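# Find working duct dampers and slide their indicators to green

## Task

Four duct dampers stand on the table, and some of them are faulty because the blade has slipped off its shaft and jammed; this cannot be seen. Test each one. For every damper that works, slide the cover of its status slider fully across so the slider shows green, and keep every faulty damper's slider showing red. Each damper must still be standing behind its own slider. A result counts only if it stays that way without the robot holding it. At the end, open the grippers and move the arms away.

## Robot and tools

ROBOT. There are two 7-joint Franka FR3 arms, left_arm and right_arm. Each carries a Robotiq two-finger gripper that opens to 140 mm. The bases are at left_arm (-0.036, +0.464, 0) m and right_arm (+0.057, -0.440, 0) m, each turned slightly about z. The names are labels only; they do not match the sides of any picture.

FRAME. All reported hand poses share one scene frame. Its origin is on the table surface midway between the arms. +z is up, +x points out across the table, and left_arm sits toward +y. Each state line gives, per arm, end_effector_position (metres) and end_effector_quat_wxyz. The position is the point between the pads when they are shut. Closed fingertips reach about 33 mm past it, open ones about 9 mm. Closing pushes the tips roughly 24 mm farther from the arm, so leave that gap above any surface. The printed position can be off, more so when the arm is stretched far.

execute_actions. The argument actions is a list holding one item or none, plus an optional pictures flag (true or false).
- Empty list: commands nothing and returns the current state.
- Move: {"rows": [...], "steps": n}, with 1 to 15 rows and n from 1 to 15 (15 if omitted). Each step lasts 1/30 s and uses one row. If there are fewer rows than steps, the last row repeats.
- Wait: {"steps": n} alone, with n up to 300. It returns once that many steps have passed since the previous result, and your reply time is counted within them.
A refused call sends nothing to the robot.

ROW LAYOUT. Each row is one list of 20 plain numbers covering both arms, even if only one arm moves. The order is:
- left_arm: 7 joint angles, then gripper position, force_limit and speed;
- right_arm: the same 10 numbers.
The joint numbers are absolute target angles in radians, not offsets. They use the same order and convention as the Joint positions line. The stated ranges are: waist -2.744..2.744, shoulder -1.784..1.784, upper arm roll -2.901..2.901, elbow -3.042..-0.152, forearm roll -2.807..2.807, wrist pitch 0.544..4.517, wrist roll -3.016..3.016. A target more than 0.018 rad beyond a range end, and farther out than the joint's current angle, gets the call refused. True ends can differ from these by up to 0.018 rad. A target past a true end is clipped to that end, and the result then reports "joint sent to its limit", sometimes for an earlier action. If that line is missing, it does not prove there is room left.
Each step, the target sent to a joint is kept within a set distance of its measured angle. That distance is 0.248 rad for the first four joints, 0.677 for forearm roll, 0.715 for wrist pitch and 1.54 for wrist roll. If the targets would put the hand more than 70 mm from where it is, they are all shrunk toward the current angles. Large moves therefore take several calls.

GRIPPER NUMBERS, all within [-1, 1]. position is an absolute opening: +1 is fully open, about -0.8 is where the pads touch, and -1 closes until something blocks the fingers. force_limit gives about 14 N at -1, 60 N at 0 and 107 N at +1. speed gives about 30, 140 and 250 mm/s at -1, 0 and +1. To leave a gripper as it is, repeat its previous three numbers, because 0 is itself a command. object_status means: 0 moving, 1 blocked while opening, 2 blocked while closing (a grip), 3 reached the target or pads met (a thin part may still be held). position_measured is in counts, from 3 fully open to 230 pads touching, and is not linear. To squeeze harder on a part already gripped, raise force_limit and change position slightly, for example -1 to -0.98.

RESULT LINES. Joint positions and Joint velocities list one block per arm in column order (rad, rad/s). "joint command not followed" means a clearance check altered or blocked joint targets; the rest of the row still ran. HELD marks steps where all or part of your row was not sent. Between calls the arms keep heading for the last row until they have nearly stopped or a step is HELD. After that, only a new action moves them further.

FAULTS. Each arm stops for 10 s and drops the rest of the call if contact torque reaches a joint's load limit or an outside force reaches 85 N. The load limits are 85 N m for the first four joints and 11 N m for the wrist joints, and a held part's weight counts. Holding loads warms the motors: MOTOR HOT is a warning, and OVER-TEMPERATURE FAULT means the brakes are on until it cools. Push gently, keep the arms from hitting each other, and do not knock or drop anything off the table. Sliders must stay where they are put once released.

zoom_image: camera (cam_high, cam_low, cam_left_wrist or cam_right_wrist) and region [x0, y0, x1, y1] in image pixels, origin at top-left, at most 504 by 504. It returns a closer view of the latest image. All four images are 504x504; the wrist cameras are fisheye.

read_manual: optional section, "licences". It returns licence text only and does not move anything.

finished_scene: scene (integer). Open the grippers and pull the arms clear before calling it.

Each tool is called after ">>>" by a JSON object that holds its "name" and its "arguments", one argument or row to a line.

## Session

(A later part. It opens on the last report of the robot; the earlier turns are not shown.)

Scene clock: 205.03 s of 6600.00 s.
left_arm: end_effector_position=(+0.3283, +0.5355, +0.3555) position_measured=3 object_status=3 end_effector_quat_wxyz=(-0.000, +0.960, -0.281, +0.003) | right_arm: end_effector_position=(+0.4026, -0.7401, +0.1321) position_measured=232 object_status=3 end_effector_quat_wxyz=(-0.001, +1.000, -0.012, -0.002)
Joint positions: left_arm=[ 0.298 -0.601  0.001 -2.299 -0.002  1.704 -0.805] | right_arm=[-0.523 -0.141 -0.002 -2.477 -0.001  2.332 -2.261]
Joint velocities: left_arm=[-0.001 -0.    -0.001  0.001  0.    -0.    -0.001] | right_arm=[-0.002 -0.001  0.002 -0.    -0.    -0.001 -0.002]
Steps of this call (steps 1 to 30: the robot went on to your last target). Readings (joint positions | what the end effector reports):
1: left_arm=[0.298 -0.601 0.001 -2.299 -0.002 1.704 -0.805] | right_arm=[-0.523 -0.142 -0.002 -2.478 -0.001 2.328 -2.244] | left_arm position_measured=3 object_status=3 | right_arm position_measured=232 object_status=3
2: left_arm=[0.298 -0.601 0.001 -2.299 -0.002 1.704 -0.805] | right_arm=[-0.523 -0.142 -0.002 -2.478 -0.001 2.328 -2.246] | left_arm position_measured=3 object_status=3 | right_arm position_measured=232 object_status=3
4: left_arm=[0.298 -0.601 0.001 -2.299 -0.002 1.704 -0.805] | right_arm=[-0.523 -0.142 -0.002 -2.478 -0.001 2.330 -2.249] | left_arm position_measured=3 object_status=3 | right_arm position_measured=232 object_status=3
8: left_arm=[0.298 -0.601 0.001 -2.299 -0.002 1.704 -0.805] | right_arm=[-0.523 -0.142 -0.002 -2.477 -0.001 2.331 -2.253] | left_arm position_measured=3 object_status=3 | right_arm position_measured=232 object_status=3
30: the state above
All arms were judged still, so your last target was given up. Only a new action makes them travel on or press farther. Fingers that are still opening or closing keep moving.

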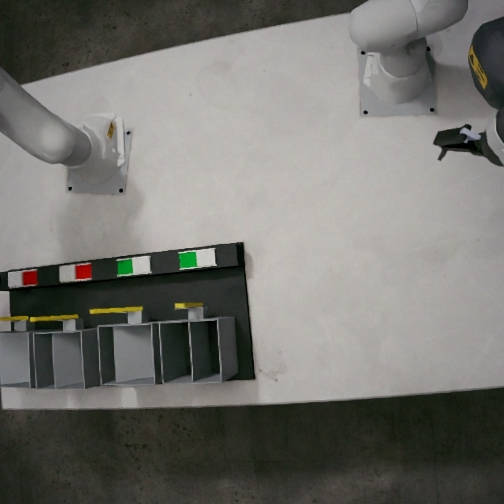

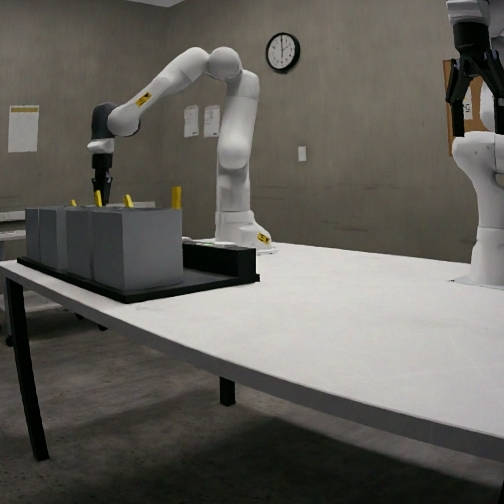

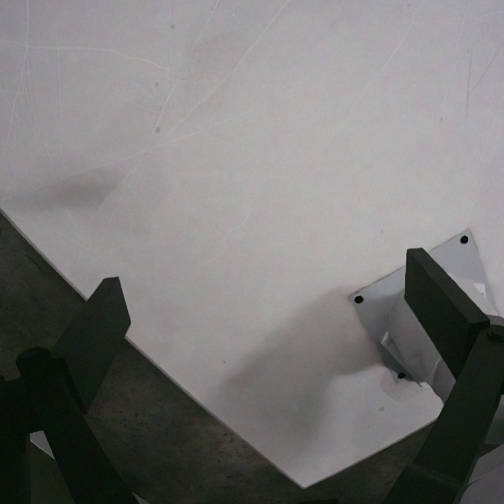

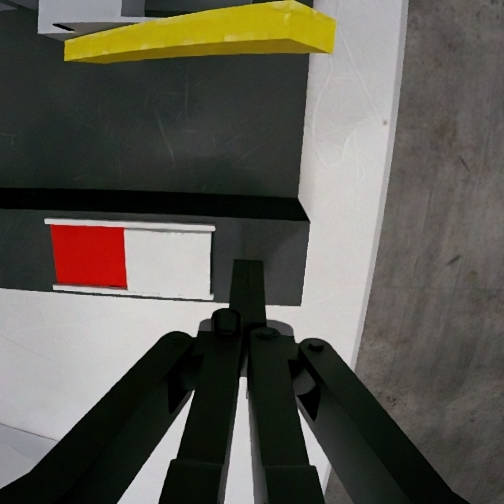

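>>> {"name": "execute_actions", "arguments": {
  "actions": [
    {"rows":[[0.3,-0.6,0,-2.3,0,1.7,-0.8,1,0,0,-0.513,-0.095,0,-2.479,0,2.384,-2.25,-1,-0.3,0]]}
  ],
  "pictures": false
}}

>>> {"name": "execute_actions", "arguments": {
  "actions": [
    {"steps":10}
  ]
}}

>>> {"name": "execute_actions", "arguments": {
  "actions": [
    {"rows":[[0.3,-0.6,0,-2.3,0,1.7,-0.8,1,0,0,-0.492,-0.117,0,-2.504,0,2.387,-2.23,-1,-0.3,0]],"steps":8}
  ],
  "pictures": false
}}

>>> {"name": "execute_actions", "arguments": {
  "actions": [
    {"rows":[[0.3,-0.6,0,-2.3,0,1.7,-0.8,1,0,0,-0.47,-0.139,0,-2.529,0,2.39,-2.21,-1,-0.3,0]],"steps":8}
  ],
  "pictures": false
}}

>>> {"name": "execute_actions", "arguments": {
  "actions": [
    {"rows":[[0.3,-0.6,0,-2.3,0,1.7,-0.8,1,0,0,-0.448,-0.161,0,-2.554,0,2.393,-2.185,-1,-0.3,0]],"steps":8}
  ],
  "pictures": false
}}

>>> {"name": "execute_actions", "arguments": {
  "actions": [
    {"rows":[[0.3,-0.6,0,-2.3,0,1.7,-0.8,1,0,0,-0.425,-0.182,0,-2.578,0,2.396,-2.16,-1,-0.3,0]],"steps":8}
  ],
  "pictures": false
}}

>>> {"name": "execute_actions", "arguments": {
  "actions": [
    {"rows":[[0.3,-0.6,0,-2.3,0,1.7,-0.8,1,0,0,-0.394,-0.208,0,-2.607,0,2.399,-2.135,-1,-0.3,0]]}
  ]
}}

Scene clock: 212.23 s of 6600.00 s.
left_arm: end_effector_position=(+0.3283, +0.5355, +0.3555) position_measured=3 object_status=3 end_effector_quat_wxyz=(-0.000, +0.960, -0.281, +0.003) | right_arm: end_effector_position=(+0.4090, -0.7399, +0.1148) position_measured=232 object_status=3 end_effector_quat_wxyz=(-0.001, +1.000, -0.010, -0.002)
Joint positions: left_arm=[ 0.298 -0.601  0.001 -2.299 -0.002  1.704 -0.805] | right_arm=[-0.515 -0.096 -0.001 -2.478 -0.001  2.378 -2.255]
Joint velocities: left_arm=[ 0.     0.001  0.001 -0.    -0.     0.001 -0.001] | right_arm=[ 0.     0.001 -0.     0.001 -0.001  0.016  0.006]
Steps of this call (steps 1 to 90: nothing new was sent; then 3.70 s passed at rest; steps 91 to 105: all 15 steps of this action). Readings (joint positions | what the end effector reports):
91: left_arm=[0.298 -0.601 0.001 -2.299 -0.002 1.704 -0.805] | right_arm=[-0.522 -0.135 -0.002 -2.476 -0.001 2.340 -2.261] | left_arm position_measured=3 object_status=3 | right_arm position_measured=232 object_status=3
92: left_arm=[0.298 -0.601 0.001 -2.299 -0.002 1.704 -0.805] | right_arm=[-0.520 -0.123 -0.002 -2.476 -0.001 2.348 -2.260] | left_arm position_measured=3 object_status=3 | right_arm position_measured=232 object_status=3
94: left_arm=[0.298 -0.601 0.001 -2.299 -0.002 1.704 -0.805] | right_arm=[-0.516 -0.105 -0.001 -2.477 -0.001 2.359 -2.259] | left_arm position_measured=3 object_status=3 | right_arm position_measured=232 object_status=3
98: left_arm=[0.298 -0.601 0.001 -2.299 -0.002 1.704 -0.805] | right_arm=[-0.515 -0.096 -0.001 -2.478 -0.001 2.370 -2.257] | left_arm position_measured=3 object_status=3 | right_arm position_measured=232 object_status=3
105: the state above

Scene clock: 212.57 s of 6600.00 s.
left_arm: end_effector_position=(+0.3283, +0.5355, +0.3555) position_measured=3 object_status=3 end_effector_quat_wxyz=(-0.000, +0.960, -0.281, +0.003) | right_arm: end_effector_position=(+0.4096, -0.7403, +0.1150) position_measured=232 object_status=3 end_effector_quat_wxyz=(-0.000, +1.000, -0.011, -0.001)
Joint positions: left_arm=[ 0.298 -0.601  0.001 -2.299 -0.002  1.704 -0.805] | right_arm=[-0.515 -0.096 -0.001 -2.478 -0.001  2.38  -2.254]
Joint velocities: left_arm=[-0.001 -0.     0.001  0.     0.    -0.     0.001] | right_arm=[ 0.     0.    -0.     0.    -0.     0.002  0.004]
Steps of this call (steps 1 to 10: the robot went on to your last target). Readings (joint positions | what the end effector reports):
1: left_arm=[0.298 -0.601 0.001 -2.299 -0.002 1.704 -0.805] | right_arm=[-0.515 -0.096 -0.001 -2.478 -0.001 2.379 -2.255] | left_arm position_measured=3 object_status=3 | right_arm position_measured=232 object_status=3
2: left_arm=[0.298 -0.601 0.001 -2.299 -0.002 1.704 -0.805] | right_arm=[-0.515 -0.096 -0.001 -2.478 -0.001 2.379 -2.255] | left_arm position_measured=3 object_status=3 | right_arm position_measured=232 object_status=3
4: left_arm=[0.298 -0.601 0.001 -2.299 -0.002 1.704 -0.805] | right_arm=[-0.515 -0.096 -0.001 -2.478 -0.001 2.380 -2.254] | left_arm position_measured=3 object_status=3 | right_arm position_measured=232 object_status=3
8: left_arm=[0.298 -0.601 0.001 -2.299 -0.002 1.704 -0.805] | right_arm=[-0.515 -0.096 -0.001 -2.478 -0.001 2.380 -2.254] | left_arm position_measured=3 object_status=3 | right_arm position_measured=232 object_status=3
10: the state above

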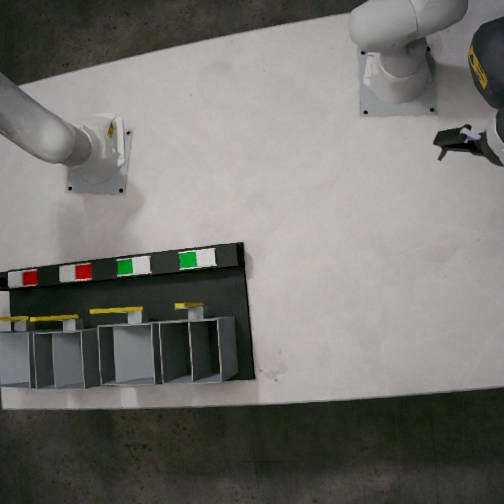

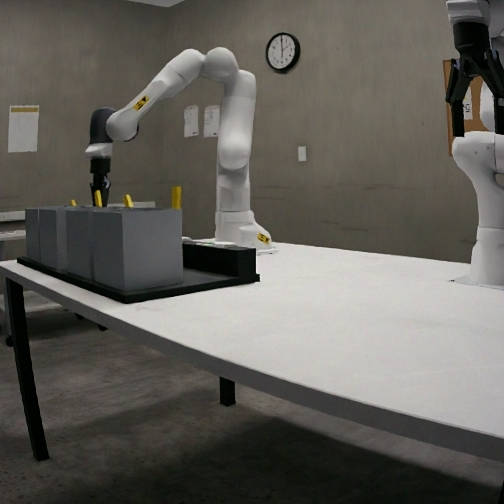

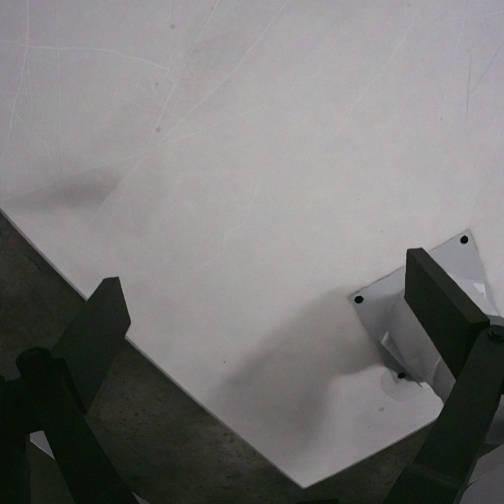

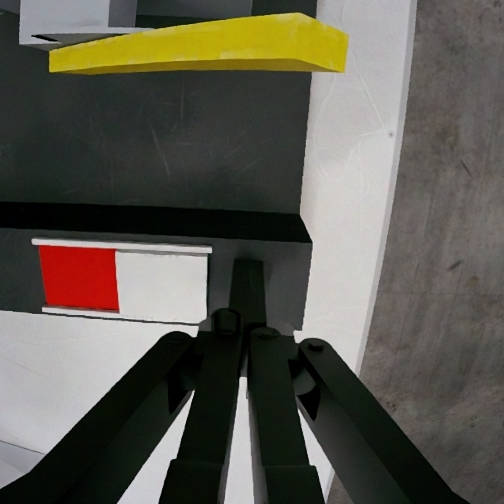

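Scene clock: 212.83 s of 6600.00 s.
left_arm: end_effector_position=(+0.3283, +0.5355, +0.3555) position_measured=3 object_status=3 end_effector_quat_wxyz=(-0.000, +0.960, -0.281, +0.003) | right_arm: end_effector_position=(+0.4105, -0.7282, +0.1148) position_measured=232 object_status=3 end_effector_quat_wxyz=(-0.001, +1.000, -0.006, -0.001)
Joint positions: left_arm=[ 0.298 -0.601  0.001 -2.299 -0.002  1.704 -0.805] | right_arm=[-0.494 -0.115 -0.    -2.501 -0.001  2.383 -2.242]
Joint velocities: left_arm=[-0.002 -0.001  0.    -0.    -0.     0.    -0.001] | right_arm=[ 0.006 -0.008 -0.001 -0.011  0.002  0.005  0.029]
Steps of this call (steps 1 to 8: all 8 steps of this action). Readings (joint positions | what the end effector reports):
1: left_arm=[0.298 -0.601 0.001 -2.299 -0.002 1.704 -0.805] | right_arm=[-0.511 -0.100 -0.002 -2.484 -0.001 2.382 -2.252] | left_arm position_measured=3 object_status=3 | right_arm position_measured=232 object_status=3
2: left_arm=[0.298 -0.601 0.001 -2.299 -0.002 1.704 -0.805] | right_arm=[-0.505 -0.106 -0.002 -2.490 -0.001 2.382 -2.250] | left_arm position_measured=3 object_status=3 | right_arm position_measured=232 object_status=3
4: left_arm=[0.298 -0.601 0.001 -2.299 -0.002 1.704 -0.805] | right_arm=[-0.498 -0.112 -0.001 -2.497 -0.001 2.382 -2.247] | left_arm position_measured=3 object_status=3 | right_arm position_measured=232 object_status=3
8: the state above

Scene clock: 213.10 s of 6600.00 s.
left_arm: end_effector_position=(+0.3283, +0.5355, +0.3555) position_measured=3 object_status=3 end_effector_quat_wxyz=(-0.000, +0.960, -0.281, +0.003) | right_arm: end_effector_position=(+0.4101, -0.7164, +0.1148) position_measured=232 object_status=3 end_effector_quat_wxyz=(-0.001, +1.000, -0.004, -0.001)
Joint positions: left_arm=[ 0.298 -0.601  0.001 -2.299 -0.002  1.704 -0.805] | right_arm=[-0.473 -0.137 -0.001 -2.526 -0.001  2.386 -2.225]
Joint velocities: left_arm=[ 0.001 -0.     0.    -0.001  0.     0.001 -0.001] | right_arm=[ 0.006 -0.01   0.    -0.011  0.001  0.005  0.042]
Steps of this call (steps 1 to 8: all 8 steps of this action). Readings (joint positions | what the end effector reports):
1: left_arm=[0.298 -0.601 0.001 -2.299 -0.002 1.704 -0.805] | right_arm=[-0.489 -0.120 -0.002 -2.507 -0.001 2.384 -2.239] | left_arm position_measured=3 object_status=3 | right_arm position_measured=232 object_status=3
2: left_arm=[0.298 -0.601 0.001 -2.299 -0.002 1.704 -0.805] | right_arm=[-0.484 -0.126 -0.002 -2.514 -0.001 2.385 -2.237] | left_arm position_measured=3 object_status=3 | right_arm position_measured=232 object_status=3
4: left_arm=[0.298 -0.601 0.001 -2.299 -0.002 1.704 -0.805] | right_arm=[-0.477 -0.133 -0.001 -2.521 -0.001 2.385 -2.232] | left_arm position_measured=3 object_status=3 | right_arm position_measured=232 object_status=3
8: the state above

Scene clock: 213.37 s of 6600.00 s.
left_arm: end_effector_position=(+0.3283, +0.5355, +0.3555) position_measured=3 object_status=3 end_effector_quat_wxyz=(-0.000, +0.960, -0.281, +0.003) | right_arm: end_effector_position=(+0.4100, -0.7041, +0.1148) position_measured=232 object_status=3 end_effector_quat_wxyz=(-0.000, +1.000, -0.004, -0.001)
Joint positions: left_arm=[ 0.298 -0.601  0.001 -2.299 -0.002  1.704 -0.805] | right_arm=[-0.451 -0.159 -0.001 -2.55  -0.001  2.389 -2.204]
Joint velocities: left_arm=[-0.001 -0.001 -0.    -0.     0.001 -0.001  0.   ] | right_arm=[ 0.006 -0.011 -0.001 -0.012 -0.     0.006  0.052]
Steps of this call (steps 1 to 8: all 8 steps of this action). Readings (joint positions | what the end effector reports):
1: left_arm=[0.298 -0.601 0.001 -2.299 -0.002 1.704 -0.805] | right_arm=[-0.469 -0.142 -0.003 -2.532 -0.001 2.388 -2.222] | left_arm position_measured=3 object_status=3 | right_arm position_measured=232 object_status=3
2: left_arm=[0.298 -0.601 0.001 -2.299 -0.002 1.704 -0.805] | right_arm=[-0.463 -0.148 -0.003 -2.538 -0.001 2.388 -2.218] | left_arm position_measured=3 object_status=3 | right_arm position_measured=232 object_status=3
4: left_arm=[0.298 -0.601 0.001 -2.299 -0.002 1.704 -0.805] | right_arm=[-0.455 -0.155 -0.001 -2.546 -0.001 2.389 -2.212] | left_arm position_measured=3 object_status=3 | right_arm position_measured=232 object_status=3
8: the state above

Scene clock: 213.63 s of 6600.00 s.
left_arm: end_effector_position=(+0.3283, +0.5355, +0.3555) position_measured=3 object_status=3 end_effector_quat_wxyz=(-0.000, +0.960, -0.281, +0.003) | right_arm: end_effector_position=(+0.4100, -0.6916, +0.1146) position_measured=232 object_status=3 end_effector_quat_wxyz=(-0.000, +1.000, -0.004, -0.001)
Joint positions: left_arm=[ 0.298 -0.601  0.001 -2.299 -0.002  1.704 -0.805] | right_arm=[-0.428 -0.18  -0.001 -2.574 -0.001  2.392 -2.18 ]
Joint velocities: left_arm=[ 0.     0.    -0.001  0.001  0.    -0.     0.001] | right_arm=[ 0.007 -0.009 -0.001 -0.011  0.     0.004  0.056]
Steps of this call (steps 1 to 8: all 8 steps of this action). Readings (joint positions | what the end effector reports):
1: left_arm=[0.298 -0.601 0.001 -2.299 -0.002 1.704 -0.805] | right_arm=[-0.447 -0.164 -0.003 -2.556 -0.001 2.391 -2.200] | left_arm position_measured=3 object_status=3 | right_arm position_measured=232 object_status=3
2: left_arm=[0.298 -0.601 0.001 -2.299 -0.002 1.704 -0.805] | right_arm=[-0.440 -0.170 -0.003 -2.563 -0.001 2.392 -2.196] | left_arm position_measured=3 object_status=3 | right_arm position_measured=232 object_status=3
4: left_arm=[0.298 -0.601 0.001 -2.299 -0.002 1.704 -0.805] | right_arm=[-0.432 -0.177 -0.001 -2.570 -0.001 2.392 -2.189] | left_arm position_measured=3 object_status=3 | right_arm position_measured=232 object_status=3
8: the state above

Scene clock: 214.13 s of 6600.00 s.
left_arm: end_effector_position=(+0.3283, +0.5355, +0.3555) position_measured=3 object_status=3 end_effector_quat_wxyz=(-0.000, +0.960, -0.281, +0.003) | right_arm: end_effector_position=(+0.4100, -0.6761, +0.1142) position_measured=232 object_status=3 end_effector_quat_wxyz=(+0.000, +1.000, -0.006, -0.000)
Joint positions: left_arm=[ 0.298 -0.601  0.001 -2.299 -0.002  1.704 -0.805] | right_arm=[-0.398 -0.207 -0.001 -2.604 -0.001  2.397 -2.146]
Joint velocities: left_arm=[ 0.001  0.    -0.002  0.     0.002 -0.    -0.   ] | right_arm=[ 0.    -0.     0.001  0.001  0.001 -0.     0.025]
Steps of this call (steps 1 to 15: all 15 steps of this action). Readings (joint positions | what the end effector reports):
1: left_arm=[0.298 -0.601 0.001 -2.299 -0.002 1.704 -0.805] | right_arm=[-0.422 -0.186 -0.004 -2.581 -0.001 2.394 -2.176] | left_arm position_measured=3 object_status=3 | right_arm position_measured=232 object_status=3
2: left_arm=[0.298 -0.601 0.001 -2.299 -0.002 1.704 -0.805] | right_arm=[-0.414 -0.194 -0.003 -2.589 -0.001 2.395 -2.172] | left_arm position_measured=3 object_status=3 | right_arm position_measured=232 object_status=3
4: left_arm=[0.298 -0.601 0.001 -2.299 -0.002 1.704 -0.805] | right_arm=[-0.403 -0.202 -0.001 -2.598 -0.001 2.395 -2.165] | left_arm position_measured=3 object_status=3 | right_arm position_measured=232 object_status=3
8: left_arm=[0.298 -0.601 0.001 -2.299 -0.002 1.704 -0.805] | right_arm=[-0.398 -0.206 -0.001 -2.603 -0.001 2.396 -2.156] | left_arm position_measured=3 object_status=3 | right_arm position_measured=232 object_status=3
15: the state above

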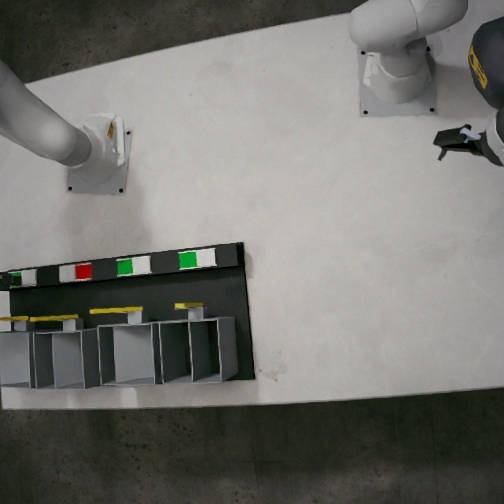

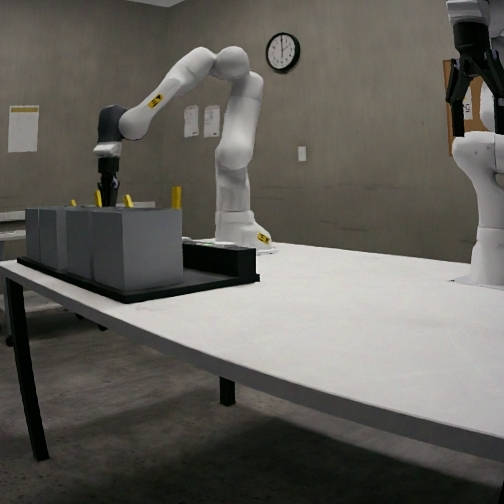

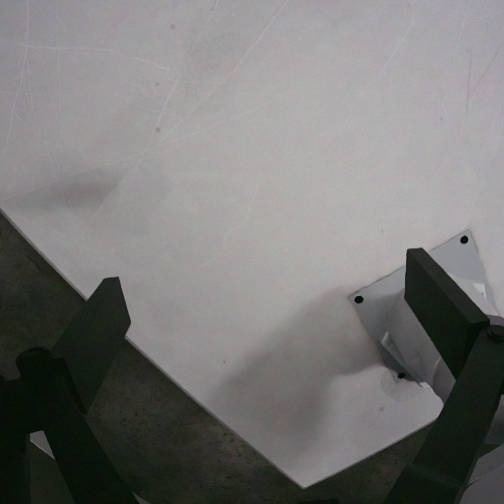

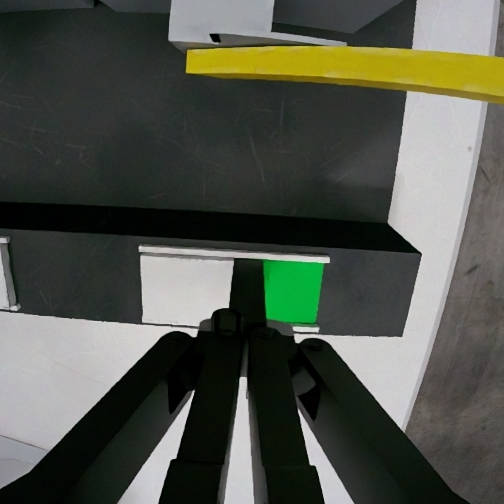

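>>> {"name": "execute_actions", "arguments": {
  "actions": [
    {"rows":[[0.3,-0.6,0,-2.3,0,1.7,-0.8,1,0,0,-0.405,-0.25,0,-2.56,0,2.31,-2.14,-1,-0.3,0]],"steps":10}
  ],
  "pictures": false
}}

>>> {"name": "execute_actions", "arguments": {
  "actions": [
    {"rows":[[0.3,-0.6,0,-2.3,0,1.7,-0.8,1,0,0,-0.405,-0.6,0,-2.4,0,1.8,-2.14,-1,-0.3,0]]}
  ],
  "pictures": false
}}

>>> {"name": "execute_actions", "arguments": {
  "actions": [
    {"steps":25}
  ],
  "pictures": false
}}

>>> {"name": "finished_scene", "arguments": {
  "scene": 1
}}

Scene clock: 218.50 s of 6600.00 s.
left_arm: end_effector_position=(+0.3283, +0.5355, +0.3555) position_measured=3 object_status=3 end_effector_quat_wxyz=(-0.000, +0.960, -0.281, +0.003) | right_arm: end_effector_position=(+0.4159, -0.6827, +0.1441) position_measured=232 object_status=3 end_effector_quat_wxyz=(+0.004, +1.000, -0.012, +0.006)
Joint positions: left_arm=[ 0.298 -0.601  0.001 -2.299 -0.002  1.704 -0.805] | right_arm=[-0.403 -0.25  -0.001 -2.562 -0.002  2.326 -2.139]
Joint velocities: left_arm=[-0.001  0.    -0.     0.     0.    -0.     0.   ] | right_arm=[-0.001  0.    -0.001 -0.001  0.    -0.079  0.   ]
Steps of this call (steps 1 to 15: the robot went on to your last target; steps 16 to 90: nothing new was sent; then 1.03 s passed at rest; steps 91 to 100: all 10 steps of this action). Readings (joint positions | what the end effector reports):
91: left_arm=[0.298 -0.601 0.001 -2.299 -0.002 1.704 -0.805] | right_arm=[-0.400 -0.211 -0.001 -2.597 -0.002 2.383 -2.139] | left_arm position_measured=3 object_status=3 | right_arm position_measured=232 object_status=3
92: left_arm=[0.298 -0.601 0.001 -2.299 -0.002 1.704 -0.805] | right_arm=[-0.401 -0.222 -0.001 -2.587 -0.002 2.370 -2.139] | left_arm position_measured=3 object_status=3 | right_arm position_measured=232 object_status=3
94: left_arm=[0.298 -0.601 0.001 -2.299 -0.002 1.704 -0.805] | right_arm=[-0.403 -0.240 -0.001 -2.571 -0.002 2.353 -2.139] | left_arm position_measured=3 object_status=3 | right_arm position_measured=232 object_status=3
98: left_arm=[0.298 -0.601 0.001 -2.299 -0.002 1.704 -0.805] | right_arm=[-0.403 -0.250 -0.001 -2.562 -0.002 2.333 -2.139] | left_arm position_measured=3 object_status=3 | right_arm position_measured=232 object_status=3
100: the state above

Scene clock: 219.00 s of 6600.00 s.
left_arm: end_effector_position=(+0.3283, +0.5355, +0.3555) position_measured=3 object_status=3 end_effector_quat_wxyz=(-0.000, +0.960, -0.281, +0.003) | right_arm: end_effector_position=(+0.3783, -0.6575, +0.3219) position_measured=232 object_status=3 end_effector_quat_wxyz=(+0.016, +1.000, -0.013, +0.024)
Joint positions: left_arm=[ 0.298 -0.601  0.001 -2.299 -0.002  1.704 -0.805] | right_arm=[-0.403 -0.602 -0.001 -2.398 -0.002  1.854 -2.139]
Joint velocities: left_arm=[ 0.001 -0.    -0.    -0.    -0.001  0.     0.   ] | right_arm=[ 0.     0.005  0.001 -0.001 -0.001 -0.312  0.001]
Steps of this call (steps 1 to 15: all 15 steps of this action). Readings (joint positions | what the end effector reports):
1: left_arm=[0.298 -0.601 0.001 -2.299 -0.002 1.704 -0.805] | right_arm=[-0.403 -0.265 -0.001 -2.551 -0.002 2.280 -2.139] | left_arm position_measured=3 object_status=3 | right_arm position_measured=232 object_status=3
2: left_arm=[0.298 -0.601 0.001 -2.299 -0.002 1.704 -0.805] | right_arm=[-0.403 -0.298 -0.001 -2.533 -0.002 2.235 -2.139] | left_arm position_measured=3 object_status=3 | right_arm position_measured=232 object_status=3
4: left_arm=[0.298 -0.601 0.001 -2.299 -0.002 1.704 -0.805] | right_arm=[-0.403 -0.377 -0.001 -2.493 -0.002 2.157 -2.139] | left_arm position_measured=3 object_status=3 | right_arm position_measured=232 object_status=3
8: left_arm=[0.298 -0.601 0.001 -2.299 -0.002 1.704 -0.805] | right_arm=[-0.403 -0.537 -0.001 -2.424 -0.002 2.000 -2.139] | left_arm position_measured=3 object_status=3 | right_arm position_measured=232 object_status=3
15: the state above

Scene clock: 219.83 s of 6600.00 s.
left_arm: end_effector_position=(+0.3283, +0.5355, +0.3555) position_measured=3 object_status=3 end_effector_quat_wxyz=(-0.000, +0.960, -0.281, +0.003) | right_arm: end_effector_position=(+0.3651, -0.6486, +0.3167) position_measured=232 object_status=3 end_effector_quat_wxyz=(+0.002, +1.000, -0.013, +0.003)
Joint positions: left_arm=[ 0.298 -0.601  0.001 -2.299 -0.002  1.704 -0.805] | right_arm=[-0.404 -0.601 -0.001 -2.398 -0.002  1.804 -2.139]
Joint velocities: left_arm=[ 0.001 -0.    -0.001 -0.001 -0.     0.     0.   ] | right_arm=[-0.001 -0.    -0.     0.    -0.002 -0.002 -0.001]
Steps of this call (steps 1 to 25: the robot went on to your last target). Readings (joint positions | what the end effector reports):
1: left_arm=[0.298 -0.601 0.001 -2.299 -0.002 1.704 -0.805] | right_arm=[-0.404 -0.601 -0.001 -2.398 -0.002 1.845 -2.139] | left_arm position_measured=3 object_status=3 | right_arm position_measured=232 object_status=3
2: left_arm=[0.298 -0.601 0.001 -2.299 -0.002 1.704 -0.805] | right_arm=[-0.404 -0.601 -0.001 -2.398 -0.002 1.837 -2.139] | left_arm position_measured=3 object_status=3 | right_arm position_measured=232 object_status=3
4: left_arm=[0.298 -0.601 0.001 -2.299 -0.002 1.704 -0.805] | right_arm=[-0.404 -0.601 -0.001 -2.398 -0.002 1.826 -2.139] | left_arm position_measured=3 object_status=3 | right_arm position_measured=232 object_status=3
8: left_arm=[0.298 -0.601 0.001 -2.299 -0.002 1.704 -0.805] | right_arm=[-0.404 -0.601 -0.001 -2.398 -0.002 1.813 -2.139] | left_arm position_measured=3 object_status=3 | right_arm position_measured=232 object_status=3
25: the state above

The scene is finished: the task was done.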